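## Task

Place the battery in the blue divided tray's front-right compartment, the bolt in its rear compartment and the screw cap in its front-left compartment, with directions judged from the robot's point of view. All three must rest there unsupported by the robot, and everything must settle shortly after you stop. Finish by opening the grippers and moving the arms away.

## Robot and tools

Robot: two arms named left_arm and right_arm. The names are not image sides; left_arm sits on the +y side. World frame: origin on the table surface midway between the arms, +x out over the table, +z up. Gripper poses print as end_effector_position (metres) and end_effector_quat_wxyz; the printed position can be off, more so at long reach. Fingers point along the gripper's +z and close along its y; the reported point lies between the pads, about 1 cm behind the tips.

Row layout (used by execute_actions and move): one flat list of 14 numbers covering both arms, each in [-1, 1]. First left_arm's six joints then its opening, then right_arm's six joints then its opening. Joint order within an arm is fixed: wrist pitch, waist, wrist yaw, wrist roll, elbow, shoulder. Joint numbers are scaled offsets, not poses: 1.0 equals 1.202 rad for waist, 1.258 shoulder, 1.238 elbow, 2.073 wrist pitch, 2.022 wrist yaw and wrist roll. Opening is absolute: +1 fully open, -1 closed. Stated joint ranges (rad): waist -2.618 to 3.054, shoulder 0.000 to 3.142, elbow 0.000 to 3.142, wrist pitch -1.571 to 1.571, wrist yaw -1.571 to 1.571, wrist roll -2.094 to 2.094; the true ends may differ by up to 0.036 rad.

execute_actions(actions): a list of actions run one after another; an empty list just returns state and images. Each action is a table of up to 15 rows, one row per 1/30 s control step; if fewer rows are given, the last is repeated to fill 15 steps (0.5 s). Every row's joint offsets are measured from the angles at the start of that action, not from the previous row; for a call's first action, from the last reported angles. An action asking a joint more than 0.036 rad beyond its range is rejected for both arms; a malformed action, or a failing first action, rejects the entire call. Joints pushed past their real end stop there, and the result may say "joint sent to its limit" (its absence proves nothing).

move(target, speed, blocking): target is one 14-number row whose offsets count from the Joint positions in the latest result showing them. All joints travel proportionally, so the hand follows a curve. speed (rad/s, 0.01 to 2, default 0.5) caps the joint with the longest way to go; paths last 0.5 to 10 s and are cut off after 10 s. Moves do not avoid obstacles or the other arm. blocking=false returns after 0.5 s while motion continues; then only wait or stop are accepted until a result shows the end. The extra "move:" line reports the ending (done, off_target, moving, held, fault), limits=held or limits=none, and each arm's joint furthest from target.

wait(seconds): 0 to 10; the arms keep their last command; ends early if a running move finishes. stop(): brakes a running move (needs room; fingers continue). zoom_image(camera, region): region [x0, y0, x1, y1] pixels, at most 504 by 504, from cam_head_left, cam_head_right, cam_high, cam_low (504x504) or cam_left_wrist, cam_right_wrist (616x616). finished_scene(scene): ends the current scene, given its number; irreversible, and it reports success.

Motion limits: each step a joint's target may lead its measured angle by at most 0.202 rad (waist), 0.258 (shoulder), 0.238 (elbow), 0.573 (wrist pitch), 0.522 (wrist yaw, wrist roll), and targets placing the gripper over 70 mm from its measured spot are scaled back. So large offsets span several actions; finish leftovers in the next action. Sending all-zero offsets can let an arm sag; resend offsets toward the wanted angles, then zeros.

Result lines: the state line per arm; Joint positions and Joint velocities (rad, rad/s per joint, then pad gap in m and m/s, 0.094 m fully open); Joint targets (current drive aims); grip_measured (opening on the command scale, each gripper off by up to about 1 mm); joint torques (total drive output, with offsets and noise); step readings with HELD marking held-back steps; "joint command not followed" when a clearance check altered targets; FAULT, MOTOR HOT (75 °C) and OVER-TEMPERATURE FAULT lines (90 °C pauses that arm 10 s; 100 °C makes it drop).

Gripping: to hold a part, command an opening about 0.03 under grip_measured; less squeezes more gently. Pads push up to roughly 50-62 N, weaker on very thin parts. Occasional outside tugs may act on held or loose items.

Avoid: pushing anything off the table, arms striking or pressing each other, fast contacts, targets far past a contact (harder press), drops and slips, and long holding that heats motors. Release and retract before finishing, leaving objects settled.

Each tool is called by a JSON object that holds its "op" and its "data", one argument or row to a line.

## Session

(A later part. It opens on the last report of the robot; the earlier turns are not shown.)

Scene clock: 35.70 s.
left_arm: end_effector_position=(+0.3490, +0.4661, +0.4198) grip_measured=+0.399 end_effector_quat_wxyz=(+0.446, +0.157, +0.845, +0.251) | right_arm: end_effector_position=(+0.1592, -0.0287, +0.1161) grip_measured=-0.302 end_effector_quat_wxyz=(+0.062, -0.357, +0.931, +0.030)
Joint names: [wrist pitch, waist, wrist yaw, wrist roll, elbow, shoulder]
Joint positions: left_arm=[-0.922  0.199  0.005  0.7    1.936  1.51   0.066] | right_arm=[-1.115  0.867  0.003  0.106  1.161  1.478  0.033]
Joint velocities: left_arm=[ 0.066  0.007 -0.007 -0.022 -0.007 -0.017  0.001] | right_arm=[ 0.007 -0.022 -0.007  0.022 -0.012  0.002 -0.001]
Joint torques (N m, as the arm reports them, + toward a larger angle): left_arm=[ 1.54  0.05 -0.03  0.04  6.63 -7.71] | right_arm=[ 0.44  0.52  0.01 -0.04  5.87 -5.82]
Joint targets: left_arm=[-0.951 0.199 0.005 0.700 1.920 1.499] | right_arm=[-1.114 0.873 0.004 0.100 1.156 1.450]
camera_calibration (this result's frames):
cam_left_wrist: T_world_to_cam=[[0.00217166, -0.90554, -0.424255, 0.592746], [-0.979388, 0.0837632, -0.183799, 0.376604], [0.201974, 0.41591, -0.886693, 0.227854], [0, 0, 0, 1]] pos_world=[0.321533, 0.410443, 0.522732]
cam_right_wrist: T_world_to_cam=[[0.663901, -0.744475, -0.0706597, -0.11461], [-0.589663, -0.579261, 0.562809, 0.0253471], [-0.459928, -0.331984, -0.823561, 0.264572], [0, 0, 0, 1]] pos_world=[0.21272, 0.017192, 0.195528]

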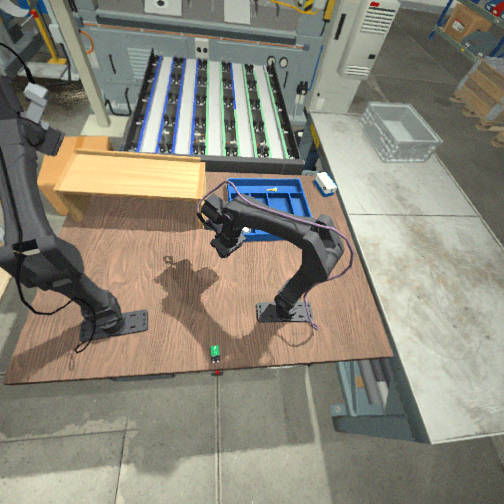

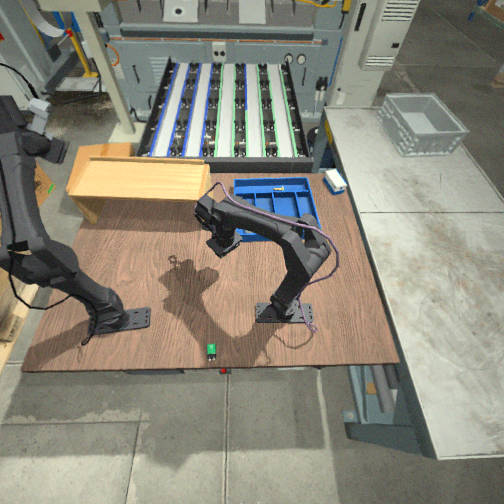

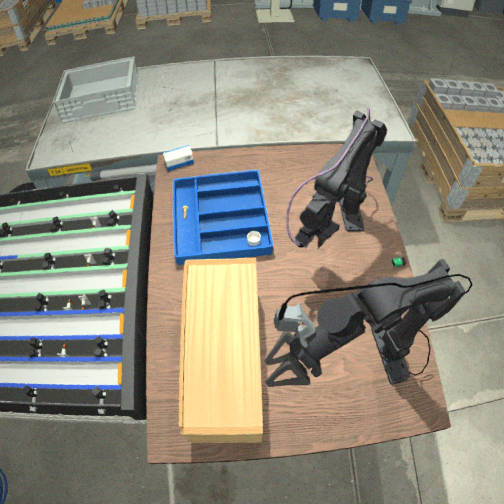

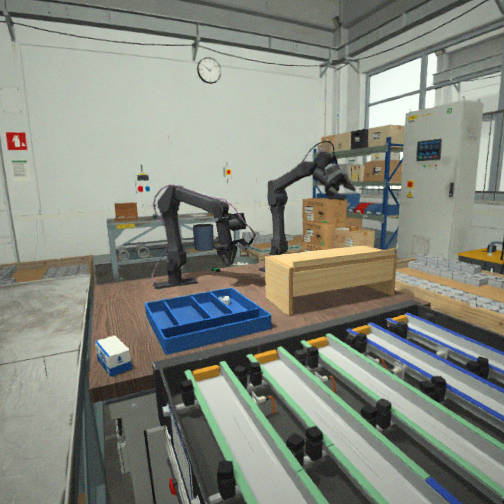

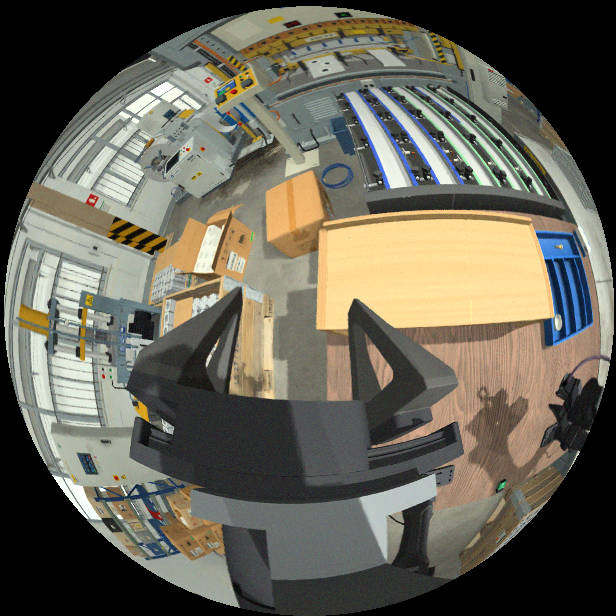

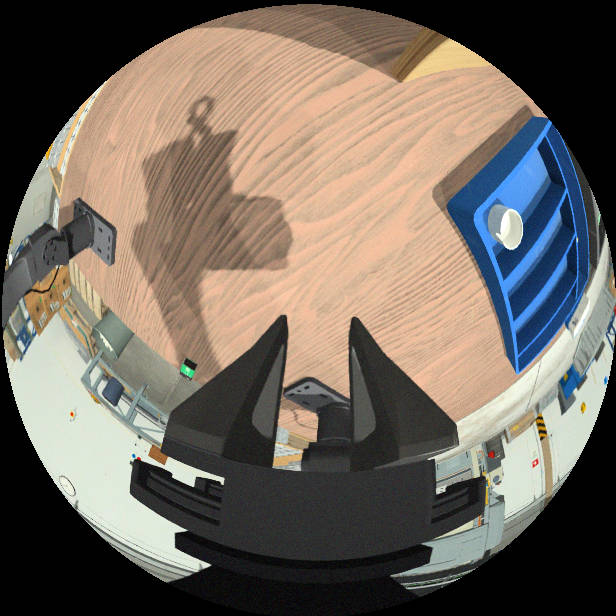

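{"op": "move", "data": {
  "target": [-0.012,0,0,0,-0.013,-0.008,0.4, -0.04,0.99,0,-0.607,0.08,0.11,0.3],
  "speed": 1.2
}}

Scene clock: 37.90 s.
left_arm: end_effector_position=(+0.3494, +0.4662, +0.4205) grip_measured=+0.399 end_effector_quat_wxyz=(+0.447, +0.157, +0.844, +0.252) | right_arm: end_effector_position=(-0.1519, +0.0140, +0.0982) grip_measured=+0.298 end_effector_quat_wxyz=(-0.002, +1.000, -0.000, +0.003)
Joint names: [wrist pitch, waist, wrist yaw, wrist roll, elbow, shoulder]
Joint positions: left_arm=[-0.919  0.199  0.005  0.7    1.936  1.51   0.066] | right_arm=[-1.187  2.054  0.006 -1.115  1.23   1.613  0.061]
Joint velocities: left_arm=[-0.037 -0.002 -0.051  0.022  0.007  0.017 -0.   ] | right_arm=[ 0.081  0.022  0.037 -0.051  0.002 -0.012 -0.001]
Joint torques (N m, as the arm reports them, + toward a larger angle): left_arm=[ 1.52 -0.22  0.06  0.02  6.58 -7.8 ] | right_arm=[ 0.05  0.2  -0.04 -0.04  8.8  -4.52]
Joint targets: left_arm=[-0.947 0.199 0.005 0.700 1.920 1.499] | right_arm=[-1.198 2.057 0.003 -1.121 1.260 1.617]
move: off_target (left_arm, right_arm); limits=none; left_arm: farthest joint: the wrist pitch, 0.028 radians from its target (0.024 radians at the start); right_arm: farthest joint: the elbow, 0.030 radians from its target (0.099 radians at the start)
camera_calibration (this result's frames):
cam_left_wrist: T_world_to_cam=[[0.00354878, -0.90506, -0.425269, 0.592906], [-0.978787, 0.0839725, -0.186879, 0.378093], [0.204847, 0.416911, -0.885564, 0.226442], [0, 0, 0, 1]] pos_world=[0.321583, 0.41046, 0.523331]
cam_right_wrist: T_world_to_cam=[[0.0136603, 0.998471, -0.0535546, -0.00243336], [0.736934, 0.0261472, 0.675459, 0.0587278], [0.675826, -0.0486932, -0.735451, 0.280855], [0, 0, 0, 1]] pos_world=[-0.233055, 0.0145698, 0.166757]

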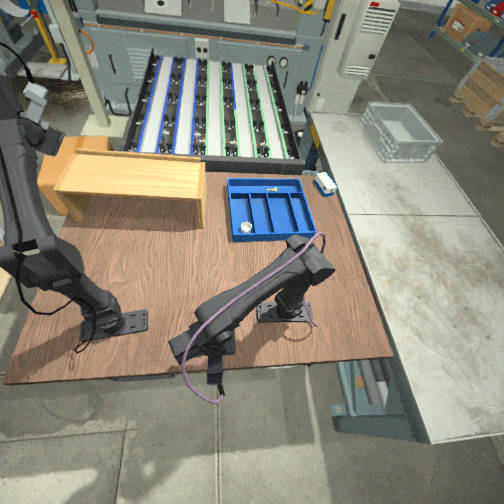

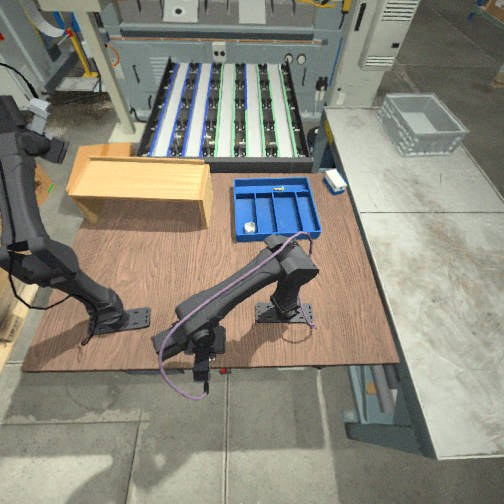

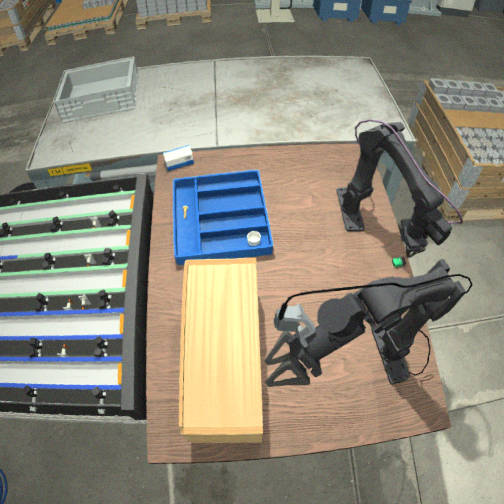

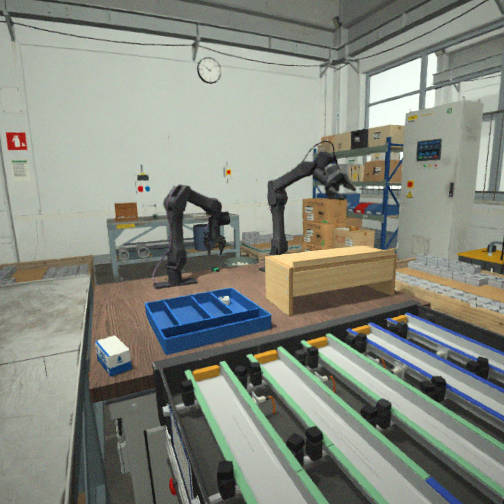

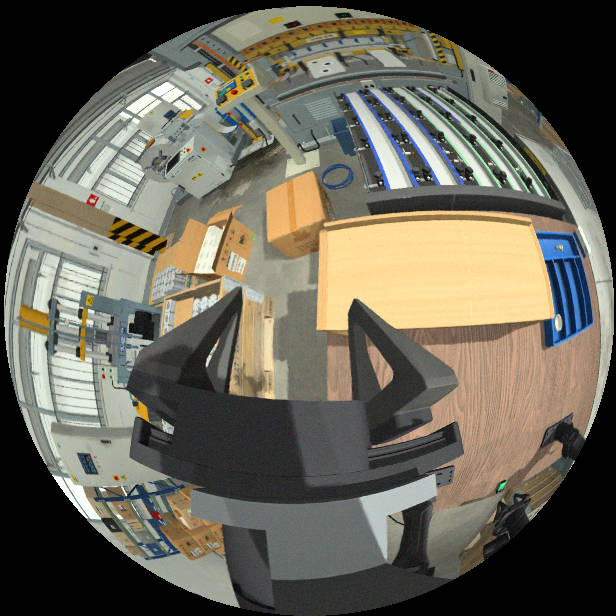

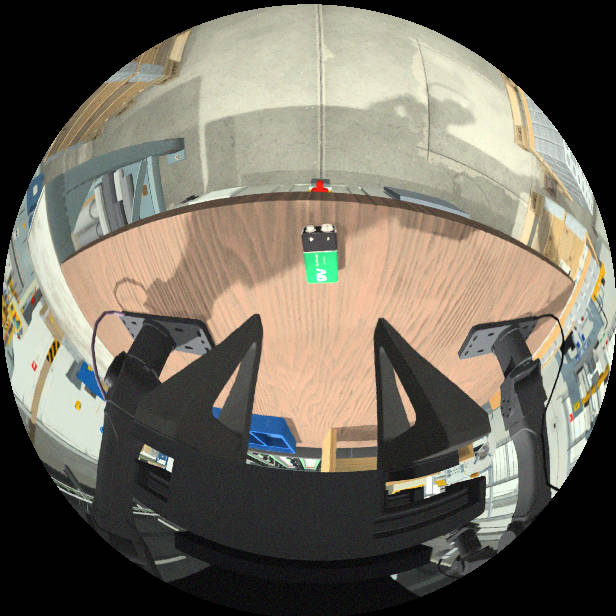

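{"op": "move", "data": {
  "target": [-0.014,0,0,0,-0.013,-0.008,0.4, 0.150,0.008,0,0,-0.174,0.070,0.3],
  "speed": 0.4
}}

Scene clock: 39.70 s.
left_arm: end_effector_position=(+0.3494, +0.4662, +0.4205) grip_measured=+0.399 end_effector_quat_wxyz=(+0.447, +0.157, +0.844, +0.252) | right_arm: end_effector_position=(-0.1529, +0.0160, +0.0248) grip_measured=+0.298 end_effector_quat_wxyz=(-0.003, +1.000, +0.000, +0.002)
Joint names: [wrist pitch, waist, wrist yaw, wrist roll, elbow, shoulder]
Joint positions: left_arm=[-0.919  0.199  0.005  0.7    1.936  1.51   0.066] | right_arm=[-0.888  2.054  0.006 -1.116  1.021  1.7    0.061]
Joint velocities: left_arm=[-0.022 -0.012  0.007 -0.037 -0.002 -0.002  0.   ] | right_arm=[ 0.022 -0.017 -0.007 -0.007  0.002  0.002  0.   ]
Joint torques (N m, as the arm reports them, + toward a larger angle): left_arm=[ 1.47 -0.1   0.03  0.05  6.61 -7.85] | right_arm=[ 0.31  0.82 -0.01  0.01  5.15 -5.12]
Joint targets: left_arm=[-0.948 0.199 0.005 0.700 1.920 1.499] | right_arm=[-0.876 2.064 0.006 -1.115 1.015 1.701]
move: off_target (left_arm); limits=none; left_arm: farthest joint: the wrist pitch, 0.029 radians from its target (0.029 radians at the start); right_arm: farthest joint: the wrist pitch, 0.012 radians from its target (0.311 radians at the start)
camera_calibration (this result's frames):
cam_left_wrist: T_world_to_cam=[[0.00339561, -0.905113, -0.425156, 0.592889], [-0.978855, 0.0839491, -0.186537, 0.377928], [0.204528, 0.4168, -0.88569, 0.226599], [0, 0, 0, 1]] pos_world=[0.321577, 0.410458, 0.523264]
cam_right_wrist: T_world_to_cam=[[0.0128458, 0.998589, -0.051519, -0.00856306], [0.737592, 0.0253244, 0.674772, 0.109145], [0.675125, -0.0466679, -0.736226, 0.227498], [0, 0, 0, 1]] pos_world=[-0.233984, 0.0164038, 0.0934006]

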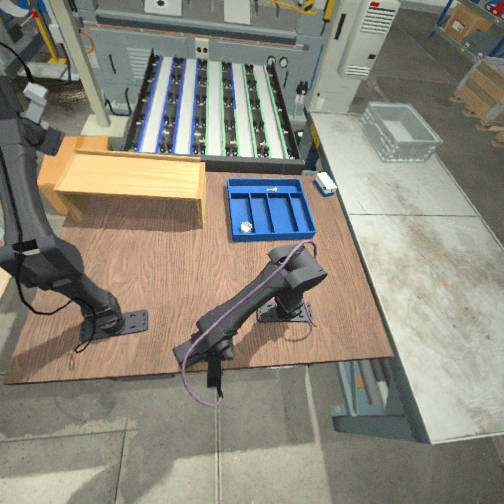

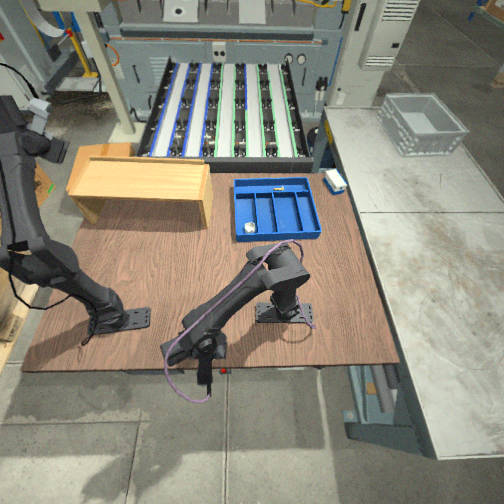

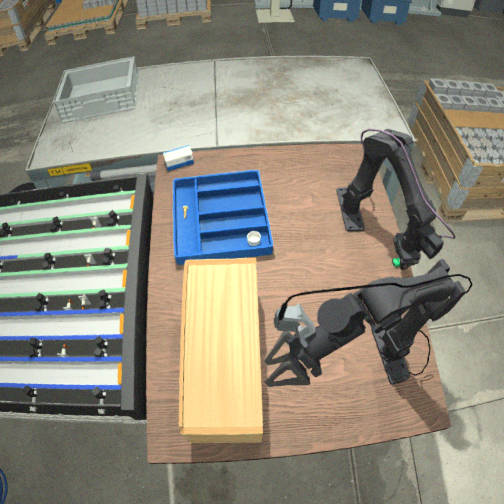

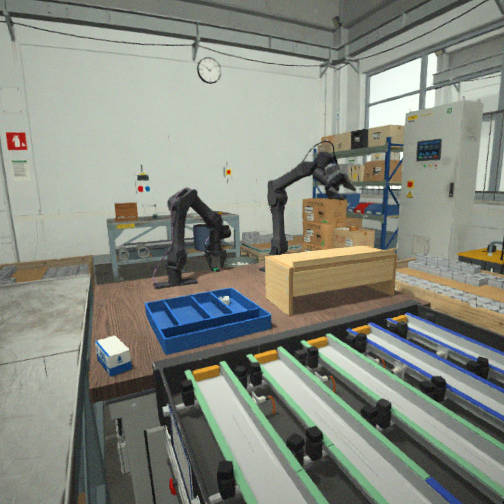

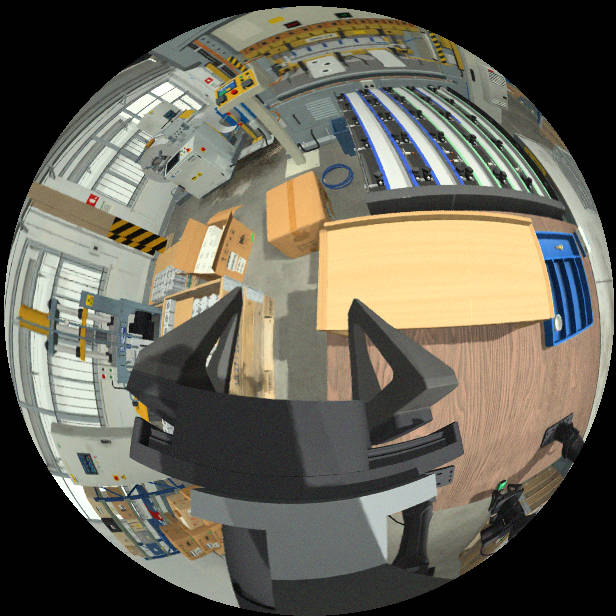

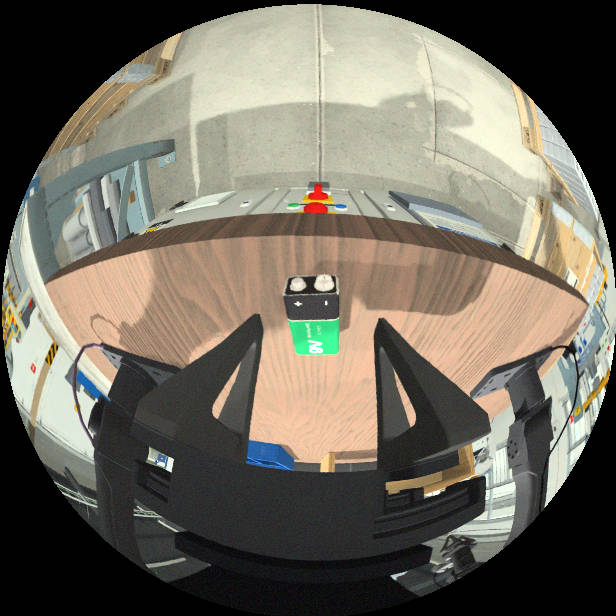

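{"op": "execute_actions", "data": {
  "actions": [
    [[-0.014,0,0,0,-0.013,-0.008,0.4, 0.011,0.03,0,0.012,-0.013,0.001,0.1]],
    [[-0.014,0,0,0,-0.013,-0.008,0.4, 0.004,0.005,0,0,-0.004,0.0,-0.1],[-0.014,0,0,0,-0.013,-0.008,0.4, 0.004,0.005,0,0,-0.004,0.0,-0.15],[-0.014,0,0,0,-0.013,-0.008,0.4, 0.004,0.005,0,0,-0.004,0.0,-0.2],[-0.014,0,0,0,-0.013,-0.008,0.4, 0.004,0.005,0,0,-0.004,0.0,-0.25],[-0.014,0,0,0,-0.013,-0.008,0.4, 0.004,0.005,0,0,-0.004,0.0,-0.3],[-0.014,0,0,0,-0.013,-0.008,0.4, 0.004,0.005,0,0,-0.004,0.0,-0.34],[-0.014,0,0,0,-0.013,-0.008,0.4, 0.004,0.005,0,0,-0.004,0.0,-0.38],[-0.014,0,0,0,-0.013,-0.008,0.4, 0.004,0.005,0,0,-0.004,0.0,-0.41],[-0.014,0,0,0,-0.013,-0.008,0.4, 0.004,0.005,0,0,-0.004,0.0,-0.44],[-0.014,0,0,0,-0.013,-0.008,0.4, 0.004,0.005,0,0,-0.004,0.0,-0.46],[-0.014,0,0,0,-0.013,-0.008,0.4, 0.004,0.005,0,0,-0.004,0.0,-0.48]]
  ]
}}

Scene clock: 41.13 s.
left_arm: end_effector_position=(+0.3492, +0.4662, +0.4202) grip_measured=+0.399 end_effector_quat_wxyz=(+0.447, +0.157, +0.844, +0.252) | right_arm: end_effector_position=(-0.1614, +0.0147, +0.0248) grip_measured=-0.476 end_effector_quat_wxyz=(-0.008, +1.000, +0.006, +0.000)
Joint names: [wrist pitch, waist, wrist yaw, wrist roll, elbow, shoulder]
Joint positions: left_arm=[-0.92   0.199  0.005  0.7    1.936  1.51   0.066] | right_arm=[-0.877  2.084  0.008 -1.098  1.021  1.7    0.025]
Joint velocities: left_arm=[ 0.022 -0.002 -0.007  0.051  0.007  0.002  0.   ] | right_arm=[-0.007 -0.012  0.051  0.022  0.007 -0.007 -0.   ]
Joint torques (N m, as the arm reports them, + toward a larger angle): left_arm=[ 1.5   0.06  0.01  0.04  6.52 -7.75] | right_arm=[ 0.28  0.43 -0.03  0.    5.24 -5.21]
Joint targets: left_arm=[-0.949 0.199 0.005 0.700 1.920 1.499] | right_arm=[-0.869 2.090 0.008 -1.098 1.016 1.700]
Step readings (joint positions; steps 1 to 15: 1st action; 16 to 30: 2nd action):
0: left_arm=[-0.920 0.199 0.005 0.700 1.936 1.510] | right_arm=[-0.888 2.054 0.006 -1.116 1.021 1.700]
1: left_arm=[-0.920 0.199 0.005 0.700 1.936 1.510] | right_arm=[-0.887 2.057 0.007 -1.113 1.021 1.700]
2: left_arm=[-0.920 0.199 0.005 0.700 1.936 1.510] | right_arm=[-0.885 2.063 0.008 -1.110 1.021 1.700]
4: left_arm=[-0.920 0.199 0.005 0.700 1.936 1.510] | right_arm=[-0.881 2.077 0.008 -1.105 1.021 1.700]
8: left_arm=[-0.920 0.199 0.005 0.700 1.936 1.510] | right_arm=[-0.878 2.084 0.008 -1.100 1.021 1.700]
15: left_arm=[-0.920 0.199 0.005 0.700 1.936 1.510] | right_arm=[-0.877 2.084 0.008 -1.098 1.021 1.700]
16: left_arm=[-0.920 0.199 0.005 0.700 1.936 1.510] | right_arm=[-0.877 2.084 0.008 -1.098 1.021 1.700]
17: left_arm=[-0.920 0.199 0.005 0.700 1.936 1.510] | right_arm=[-0.877 2.084 0.008 -1.098 1.021 1.700]
19: left_arm=[-0.920 0.199 0.005 0.700 1.936 1.510] | right_arm=[-0.877 2.084 0.008 -1.098 1.021 1.700]
23: left_arm=[-0.920 0.199 0.005 0.700 1.936 1.510] | right_arm=[-0.877 2.084 0.008 -1.098 1.021 1.700]
30: Joint positions above
camera_calibration (this result's frames):
cam_left_wrist: T_world_to_cam=[[0.00293632, -0.905274, -0.424819, 0.592836], [-0.979056, 0.083879, -0.18551, 0.377432], [0.203571, 0.416466, -0.886067, 0.22707], [0, 0, 0, 1]] pos_world=[0.321561, 0.410453, 0.523065]
cam_right_wrist: T_world_to_cam=[[0.00125598, 0.999146, -0.0413033, -0.00924731], [0.739777, 0.0268626, 0.672316, 0.11583], [0.672851, -0.0313996, -0.739111, 0.232677], [0, 0, 0, 1]] pos_world=[-0.242234, 0.0134339, 0.0937181]

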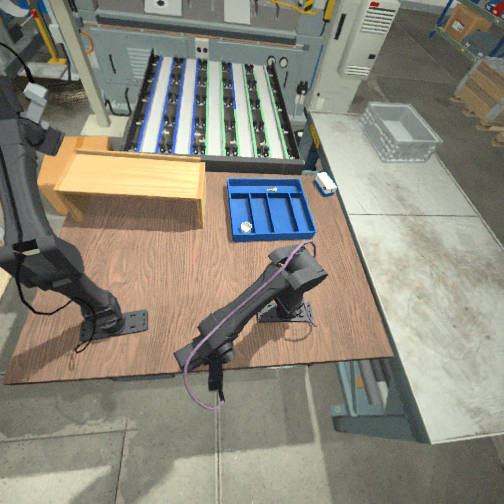

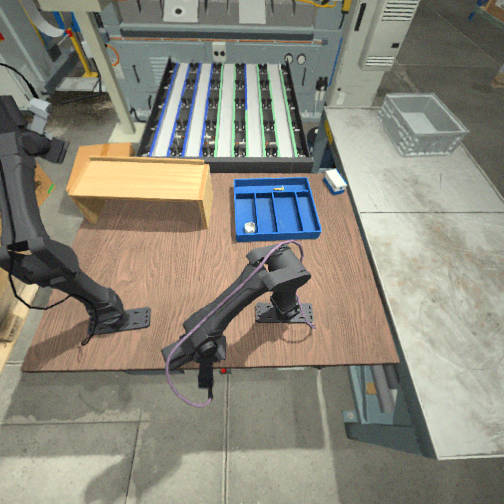

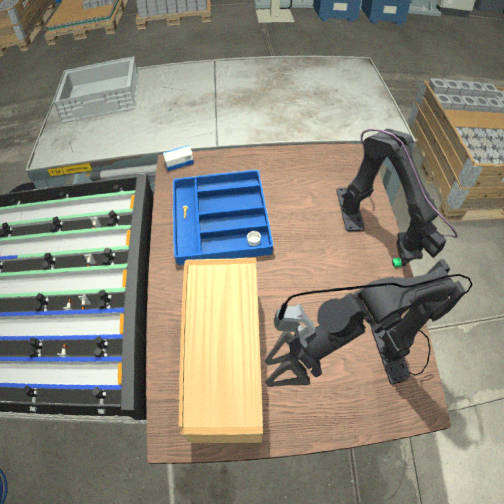

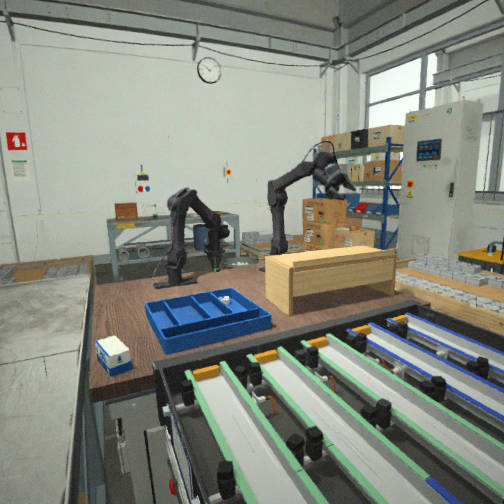

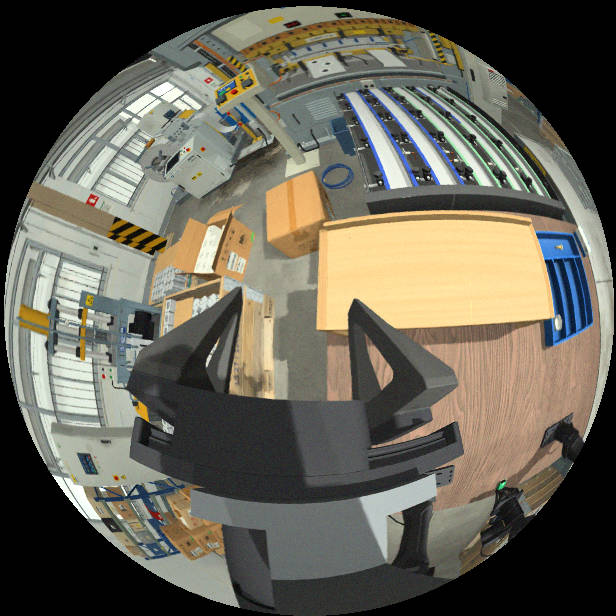

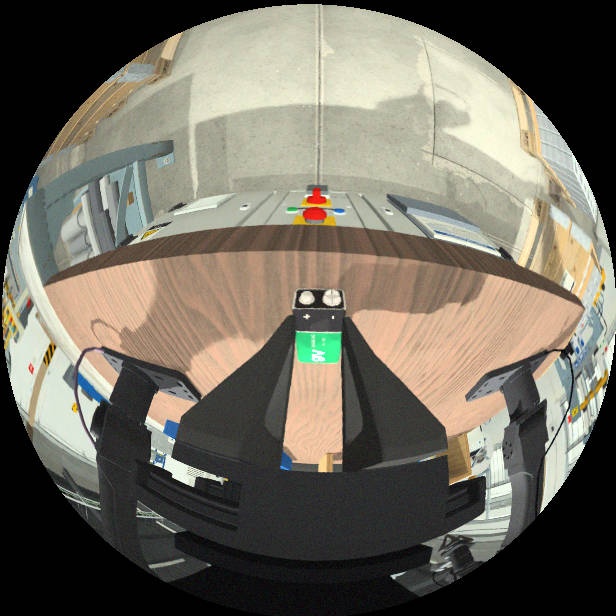

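{"op": "execute_actions", "data": {
  "actions": [
    [[-0.014,0,0,0,-0.013,-0.008,0.4, 0.011,0.005,0,0,-0.022,0.003,-0.38]],
    [[-0.014,0,0,0,-0.013,-0.008,0.4, 0.003,0.005,0,0,-0.003,0.0,-0.42],[-0.014,0,0,0,-0.013,-0.008,0.4, 0.003,0.005,0,0,-0.003,0.0,-0.44],[-0.014,0,0,0,-0.013,-0.008,0.4, 0.003,0.005,0,0,-0.003,0.0,-0.46],[-0.014,0,0,0,-0.013,-0.008,0.4, 0.003,0.005,0,0,-0.003,0.0,-0.48],[-0.014,0,0,0,-0.013,-0.008,0.4, 0.003,0.005,0,0,-0.003,0.0,-0.5],[-0.014,0,0,0,-0.013,-0.008,0.4, 0.003,0.005,0,0,-0.003,0.0,-0.51]]
  ]
}}

Scene clock: 42.40 s.
left_arm: end_effector_position=(+0.3491, +0.4661, +0.4200) grip_measured=+0.399 end_effector_quat_wxyz=(+0.446, +0.157, +0.844, +0.252) | right_arm: end_effector_position=(-0.1597, +0.0113, +0.0206) grip_measured=-0.493 end_effector_quat_wxyz=(-0.005, +1.000, +0.006, +0.002)
Joint names: [wrist pitch, waist, wrist yaw, wrist roll, elbow, shoulder]
Joint positions: left_arm=[-0.922  0.199  0.005  0.7    1.936  1.51   0.066] | right_arm=[-0.866  2.084  0.008 -1.098  1.003  1.7    0.024]
Joint velocities: left_arm=[ 0.037 -0.007  0.022 -0.051 -0.007 -0.017  0.001] | right_arm=[-0.007 -0.002 -0.051  0.007  0.002  0.002 -0.001]
Joint torques (N m, as the arm reports them, + toward a larger angle): left_arm=[ 1.53  0.13  0.07  0.01  6.48 -7.78] | right_arm=[ 0.24  0.5   0.    0.01  5.34 -5.11]
Joint targets: left_arm=[-0.950 0.199 0.005 0.700 1.920 1.499] | right_arm=[-0.860 2.090 0.008 -1.098 0.999 1.700]
Step readings (joint positions; steps 1 to 15: 1st action; 16 to 30: 2nd action):
0: left_arm=[-0.920 0.199 0.005 0.700 1.936 1.510] | right_arm=[-0.877 2.084 0.008 -1.098 1.021 1.700]
1: left_arm=[-0.920 0.199 0.005 0.700 1.936 1.510] | right_arm=[-0.875 2.084 0.008 -1.098 1.019 1.700]
2: left_arm=[-0.920 0.199 0.005 0.700 1.936 1.510] | right_arm=[-0.871 2.084 0.008 -1.098 1.015 1.700]
4: left_arm=[-0.921 0.199 0.005 0.700 1.936 1.510] | right_arm=[-0.868 2.084 0.008 -1.098 1.007 1.700]
8: left_arm=[-0.921 0.199 0.005 0.700 1.936 1.510] | right_arm=[-0.867 2.084 0.008 -1.098 1.003 1.700]
15: left_arm=[-0.921 0.199 0.005 0.700 1.936 1.510] | right_arm=[-0.866 2.084 0.008 -1.098 1.003 1.700]
16: left_arm=[-0.921 0.199 0.005 0.700 1.936 1.510] | right_arm=[-0.866 2.084 0.008 -1.098 1.003 1.700]
17: left_arm=[-0.921 0.199 0.005 0.700 1.936 1.510] | right_arm=[-0.866 2.084 0.008 -1.098 1.003 1.700]
19: left_arm=[-0.921 0.199 0.005 0.700 1.936 1.510] | right_arm=[-0.866 2.084 0.008 -1.098 1.003 1.700]
23: left_arm=[-0.922 0.199 0.005 0.700 1.936 1.510] | right_arm=[-0.866 2.084 0.008 -1.098 1.003 1.700]
30: Joint positions above
camera_calibration (this result's frames):
cam_left_wrist: T_world_to_cam=[[0.00247741, -0.905433, -0.424481, 0.592782], [-0.979256, 0.0838094, -0.184484, 0.376935], [0.202613, 0.416133, -0.886443, 0.227541], [0, 0, 0, 1]] pos_world=[0.321545, 0.410447, 0.522865]
cam_right_wrist: T_world_to_cam=[[0.00140646, 0.998861, -0.0477035, -0.00590194], [0.7375, 0.0311803, 0.674627, 0.116958], [0.675346, -0.0361301, -0.736616, 0.228689], [0, 0, 0, 1]] pos_world=[-0.240692, 0.010511, 0.0892708]

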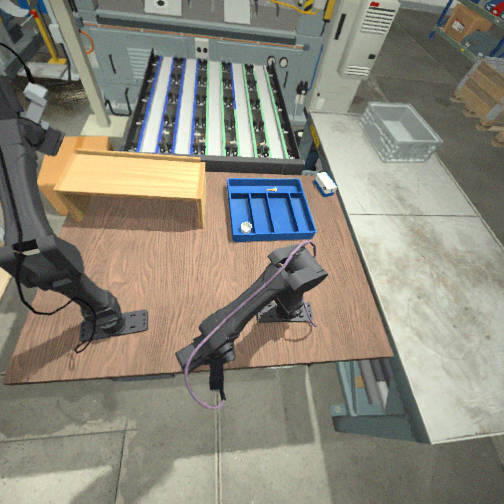

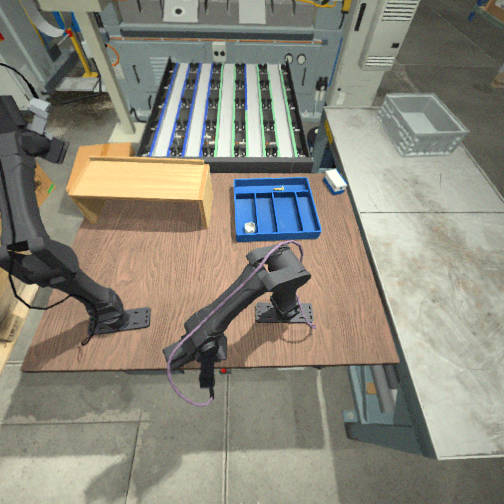

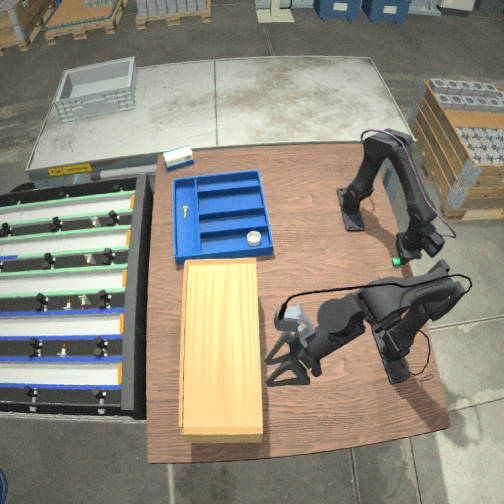

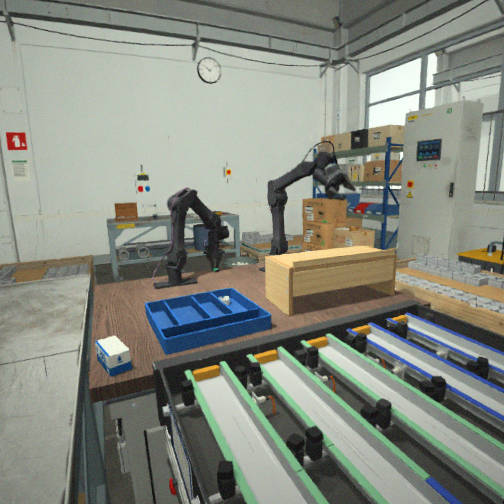

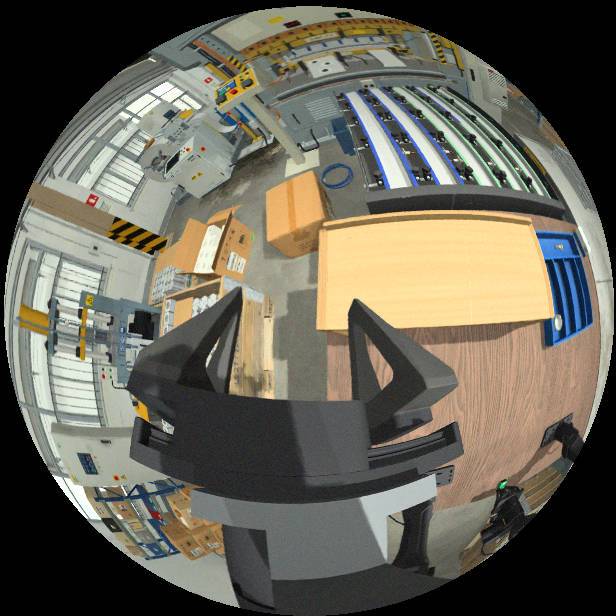

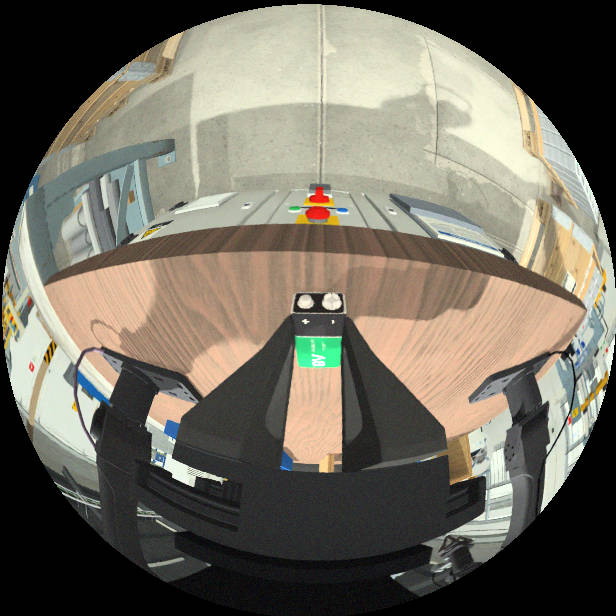

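{"op": "move", "data": {
  "target": [-0.014,0,0,0,-0.013,-0.008,0.4, -0.199,0.0,0,0,0.302,-0.048,-0.525],
  "speed": 0.6
}}

{"op": "move", "data": {
  "target": [-0.014,0,0,0,-0.013,-0.008,0.4, 0,-1.0,0,0.3,0.02,0,-0.525],
  "speed": 1.0
}}

Scene clock: 44.07 s.
left_arm: end_effector_position=(+0.3491, +0.4661, +0.4199) grip_measured=+0.399 end_effector_quat_wxyz=(+0.446, +0.157, +0.844, +0.252) | right_arm: end_effector_position=(-0.1651, +0.0217, +0.1150) grip_measured=-0.501 end_effector_quat_wxyz=(+0.002, +1.000, +0.006, +0.005)
Joint names: [wrist pitch, waist, wrist yaw, wrist roll, elbow, shoulder]
Joint positions: left_arm=[-0.922  0.199  0.005  0.7    1.936  1.51   0.066] | right_arm=[-1.267  2.084  0.008 -1.098  1.351  1.663  0.023]
Joint velocities: left_arm=[-0.037  0.007 -0.051 -0.007 -0.017 -0.012  0.   ] | right_arm=[-0.022  0.007  0.022  0.022 -0.002 -0.002 -0.001]
Joint torques (N m, as the arm reports them, + toward a larger angle): left_arm=[ 1.53 -0.03  0.02  0.04  6.86 -7.62] | right_arm=[ 0.02 -0.02  0.    0.01  8.33 -6.83]
Joint targets: left_arm=[-0.951 0.199 0.005 0.700 1.920 1.499] | right_arm=[-1.279 2.084 0.008 -1.098 1.376 1.640]
move: off_target (left_arm, right_arm); limits=none; left_arm: farthest joint: the wrist pitch, 0.029 radians from its target (0.029 radians at the start); right_arm: farthest joint: the elbow, 0.026 radians from its target (0.374 radians at the start)
camera_calibration (this result's frames):
cam_left_wrist: T_world_to_cam=[[0.00232451, -0.905487, -0.424368, 0.592764], [-0.979322, 0.0837863, -0.184141, 0.37677], [0.202294, 0.416021, -0.886568, 0.227698], [0, 0, 0, 1]] pos_world=[0.321539, 0.410445, 0.522799]
cam_right_wrist: T_world_to_cam=[[0.0017831, 0.998146, -0.0608325, -0.0101087], [0.732801, 0.0400887, 0.679261, 0.0554484], [0.68044, -0.0457893, -0.731372, 0.302737], [0, 0, 0, 1]] pos_world=[-0.246609, 0.0217292, 0.183134]

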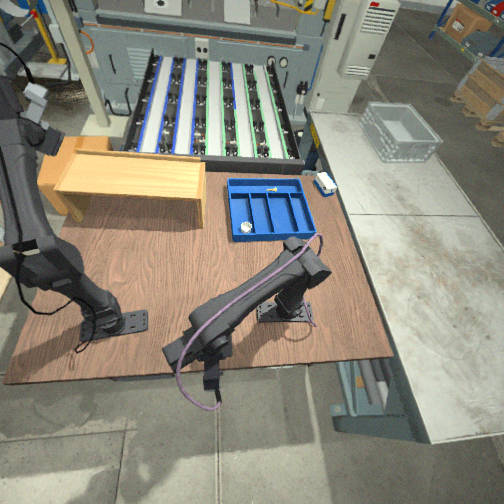

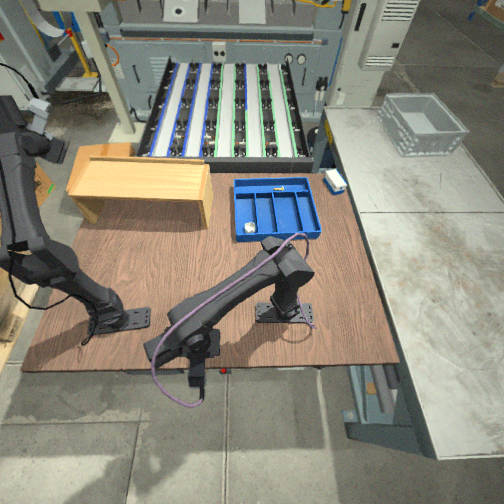

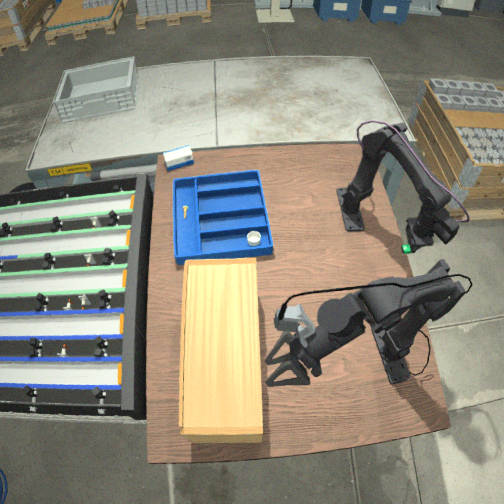

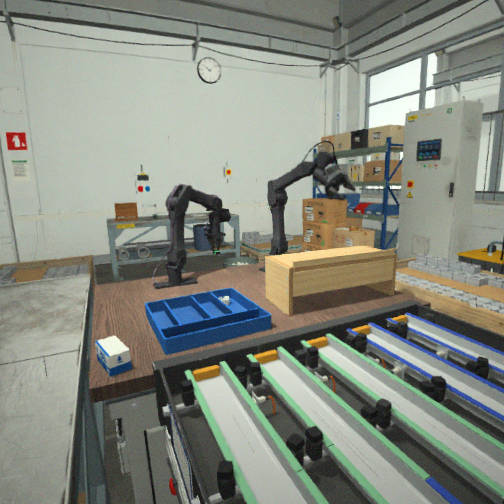

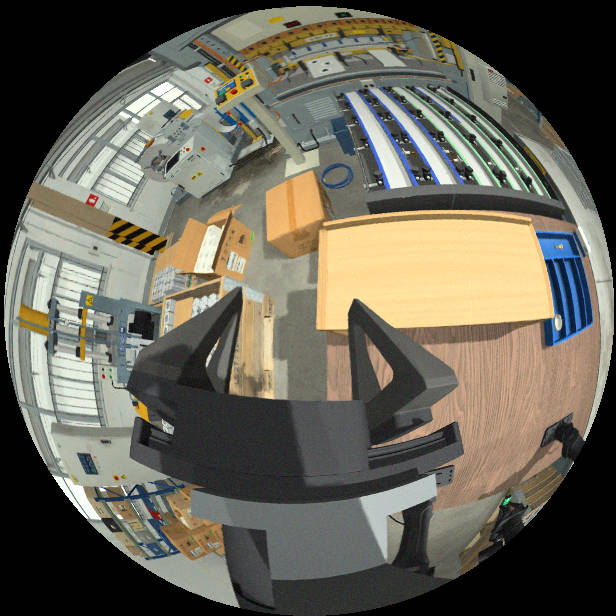

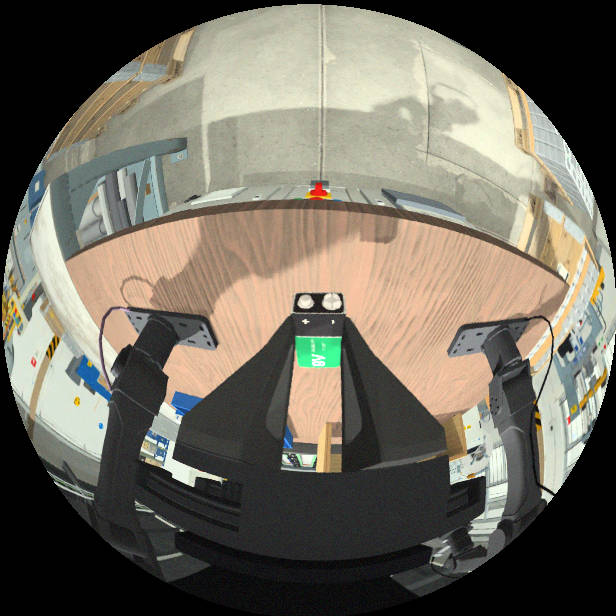

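Scene clock: 46.13 s.
left_arm: end_effector_position=(+0.3490, +0.4661, +0.4198) grip_measured=+0.399 end_effector_quat_wxyz=(+0.446, +0.157, +0.845, +0.251) | right_arm: end_effector_position=(+0.1652, -0.0177, +0.1150) grip_measured=-0.501 end_effector_quat_wxyz=(-0.003, -0.626, +0.780, -0.007)
Joint names: [wrist pitch, waist, wrist yaw, wrist roll, elbow, shoulder]
Joint positions: left_arm=[-0.922  0.199  0.005  0.7    1.936  1.51   0.066] | right_arm=[-1.267  0.883  0.013 -0.497  1.351  1.663  0.023]
Joint velocities: left_arm=[ 0.066  0.007 -0.037  0.022  0.002 -0.032 -0.002] | right_arm=[ 0.007  0.027 -0.051  0.081 -0.012  0.012  0.001]
Joint torques (N m, as the arm reports them, + toward a larger angle): left_arm=[ 1.48 -0.2   0.09  0.02  6.54 -7.8 ] | right_arm=[ 0.15 -0.18 -0.05  0.04  8.35 -5.21]
Joint targets: left_arm=[-0.951 0.199 0.005 0.700 1.920 1.499] | right_arm=[-1.267 0.882 0.008 -0.491 1.375 1.663]
move: off_target (left_arm, right_arm); limits=none; left_arm: farthest joint: the wrist pitch, 0.029 radians from its target (0.029 radians at the start); right_arm: farthest joint: the elbow, 0.025 radians from its target (0.025 radians at the start)
camera_calibration (this result's frames):
cam_left_wrist: T_world_to_cam=[[0.00217166, -0.90554, -0.424255, 0.592746], [-0.979388, 0.0837632, -0.183799, 0.376604], [0.201974, 0.41591, -0.886693, 0.227854], [0, 0, 0, 1]] pos_world=[0.321533, 0.410443, 0.522732]
cam_right_wrist: T_world_to_cam=[[0.971739, -0.230756, -0.0497547, -0.154678], [-0.13581, -0.718901, 0.681716, -0.0552238], [-0.193078, -0.655692, -0.729923, 0.209559], [0, 0, 0, 1]] pos_world=[0.183267, 0.0620129, 0.182913]

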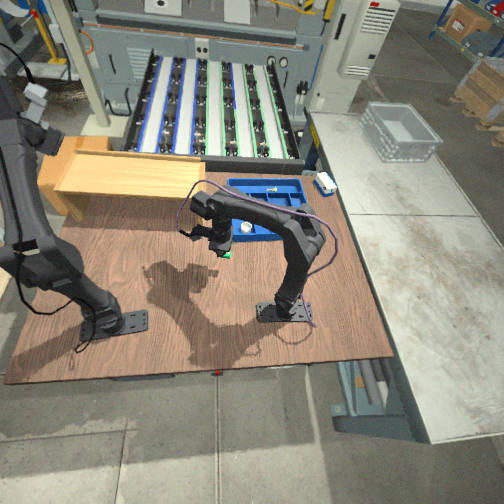

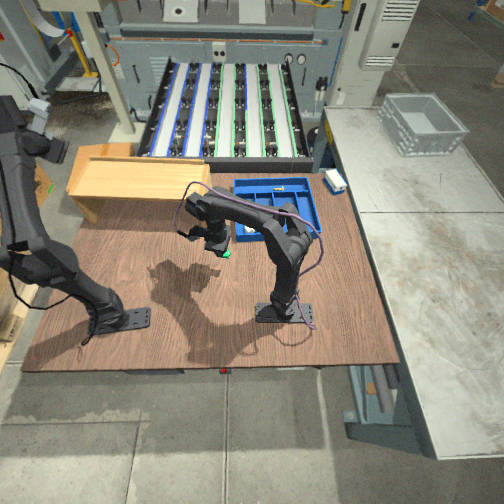

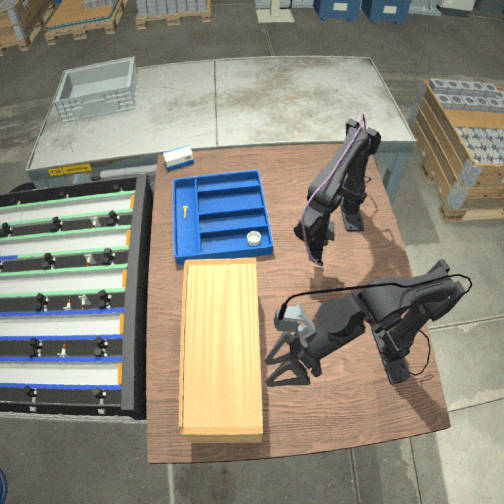

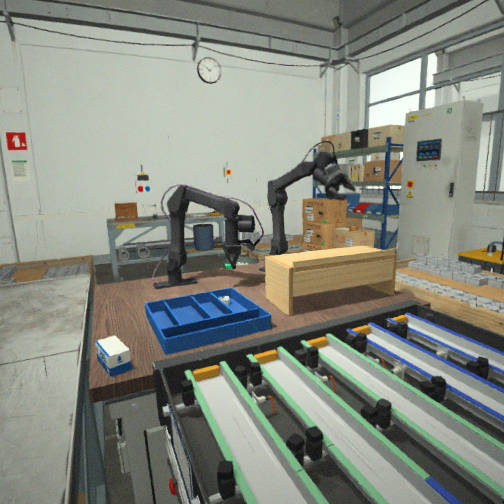

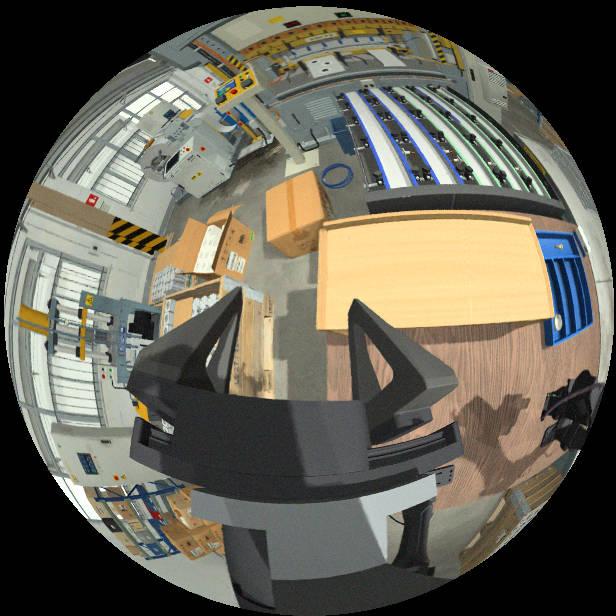

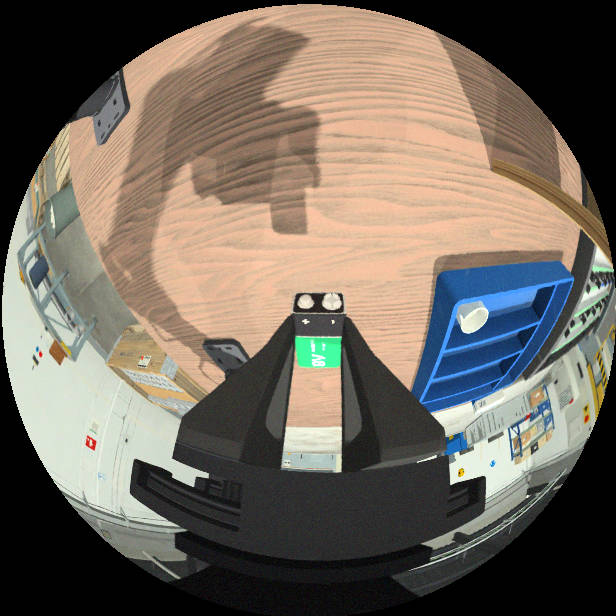

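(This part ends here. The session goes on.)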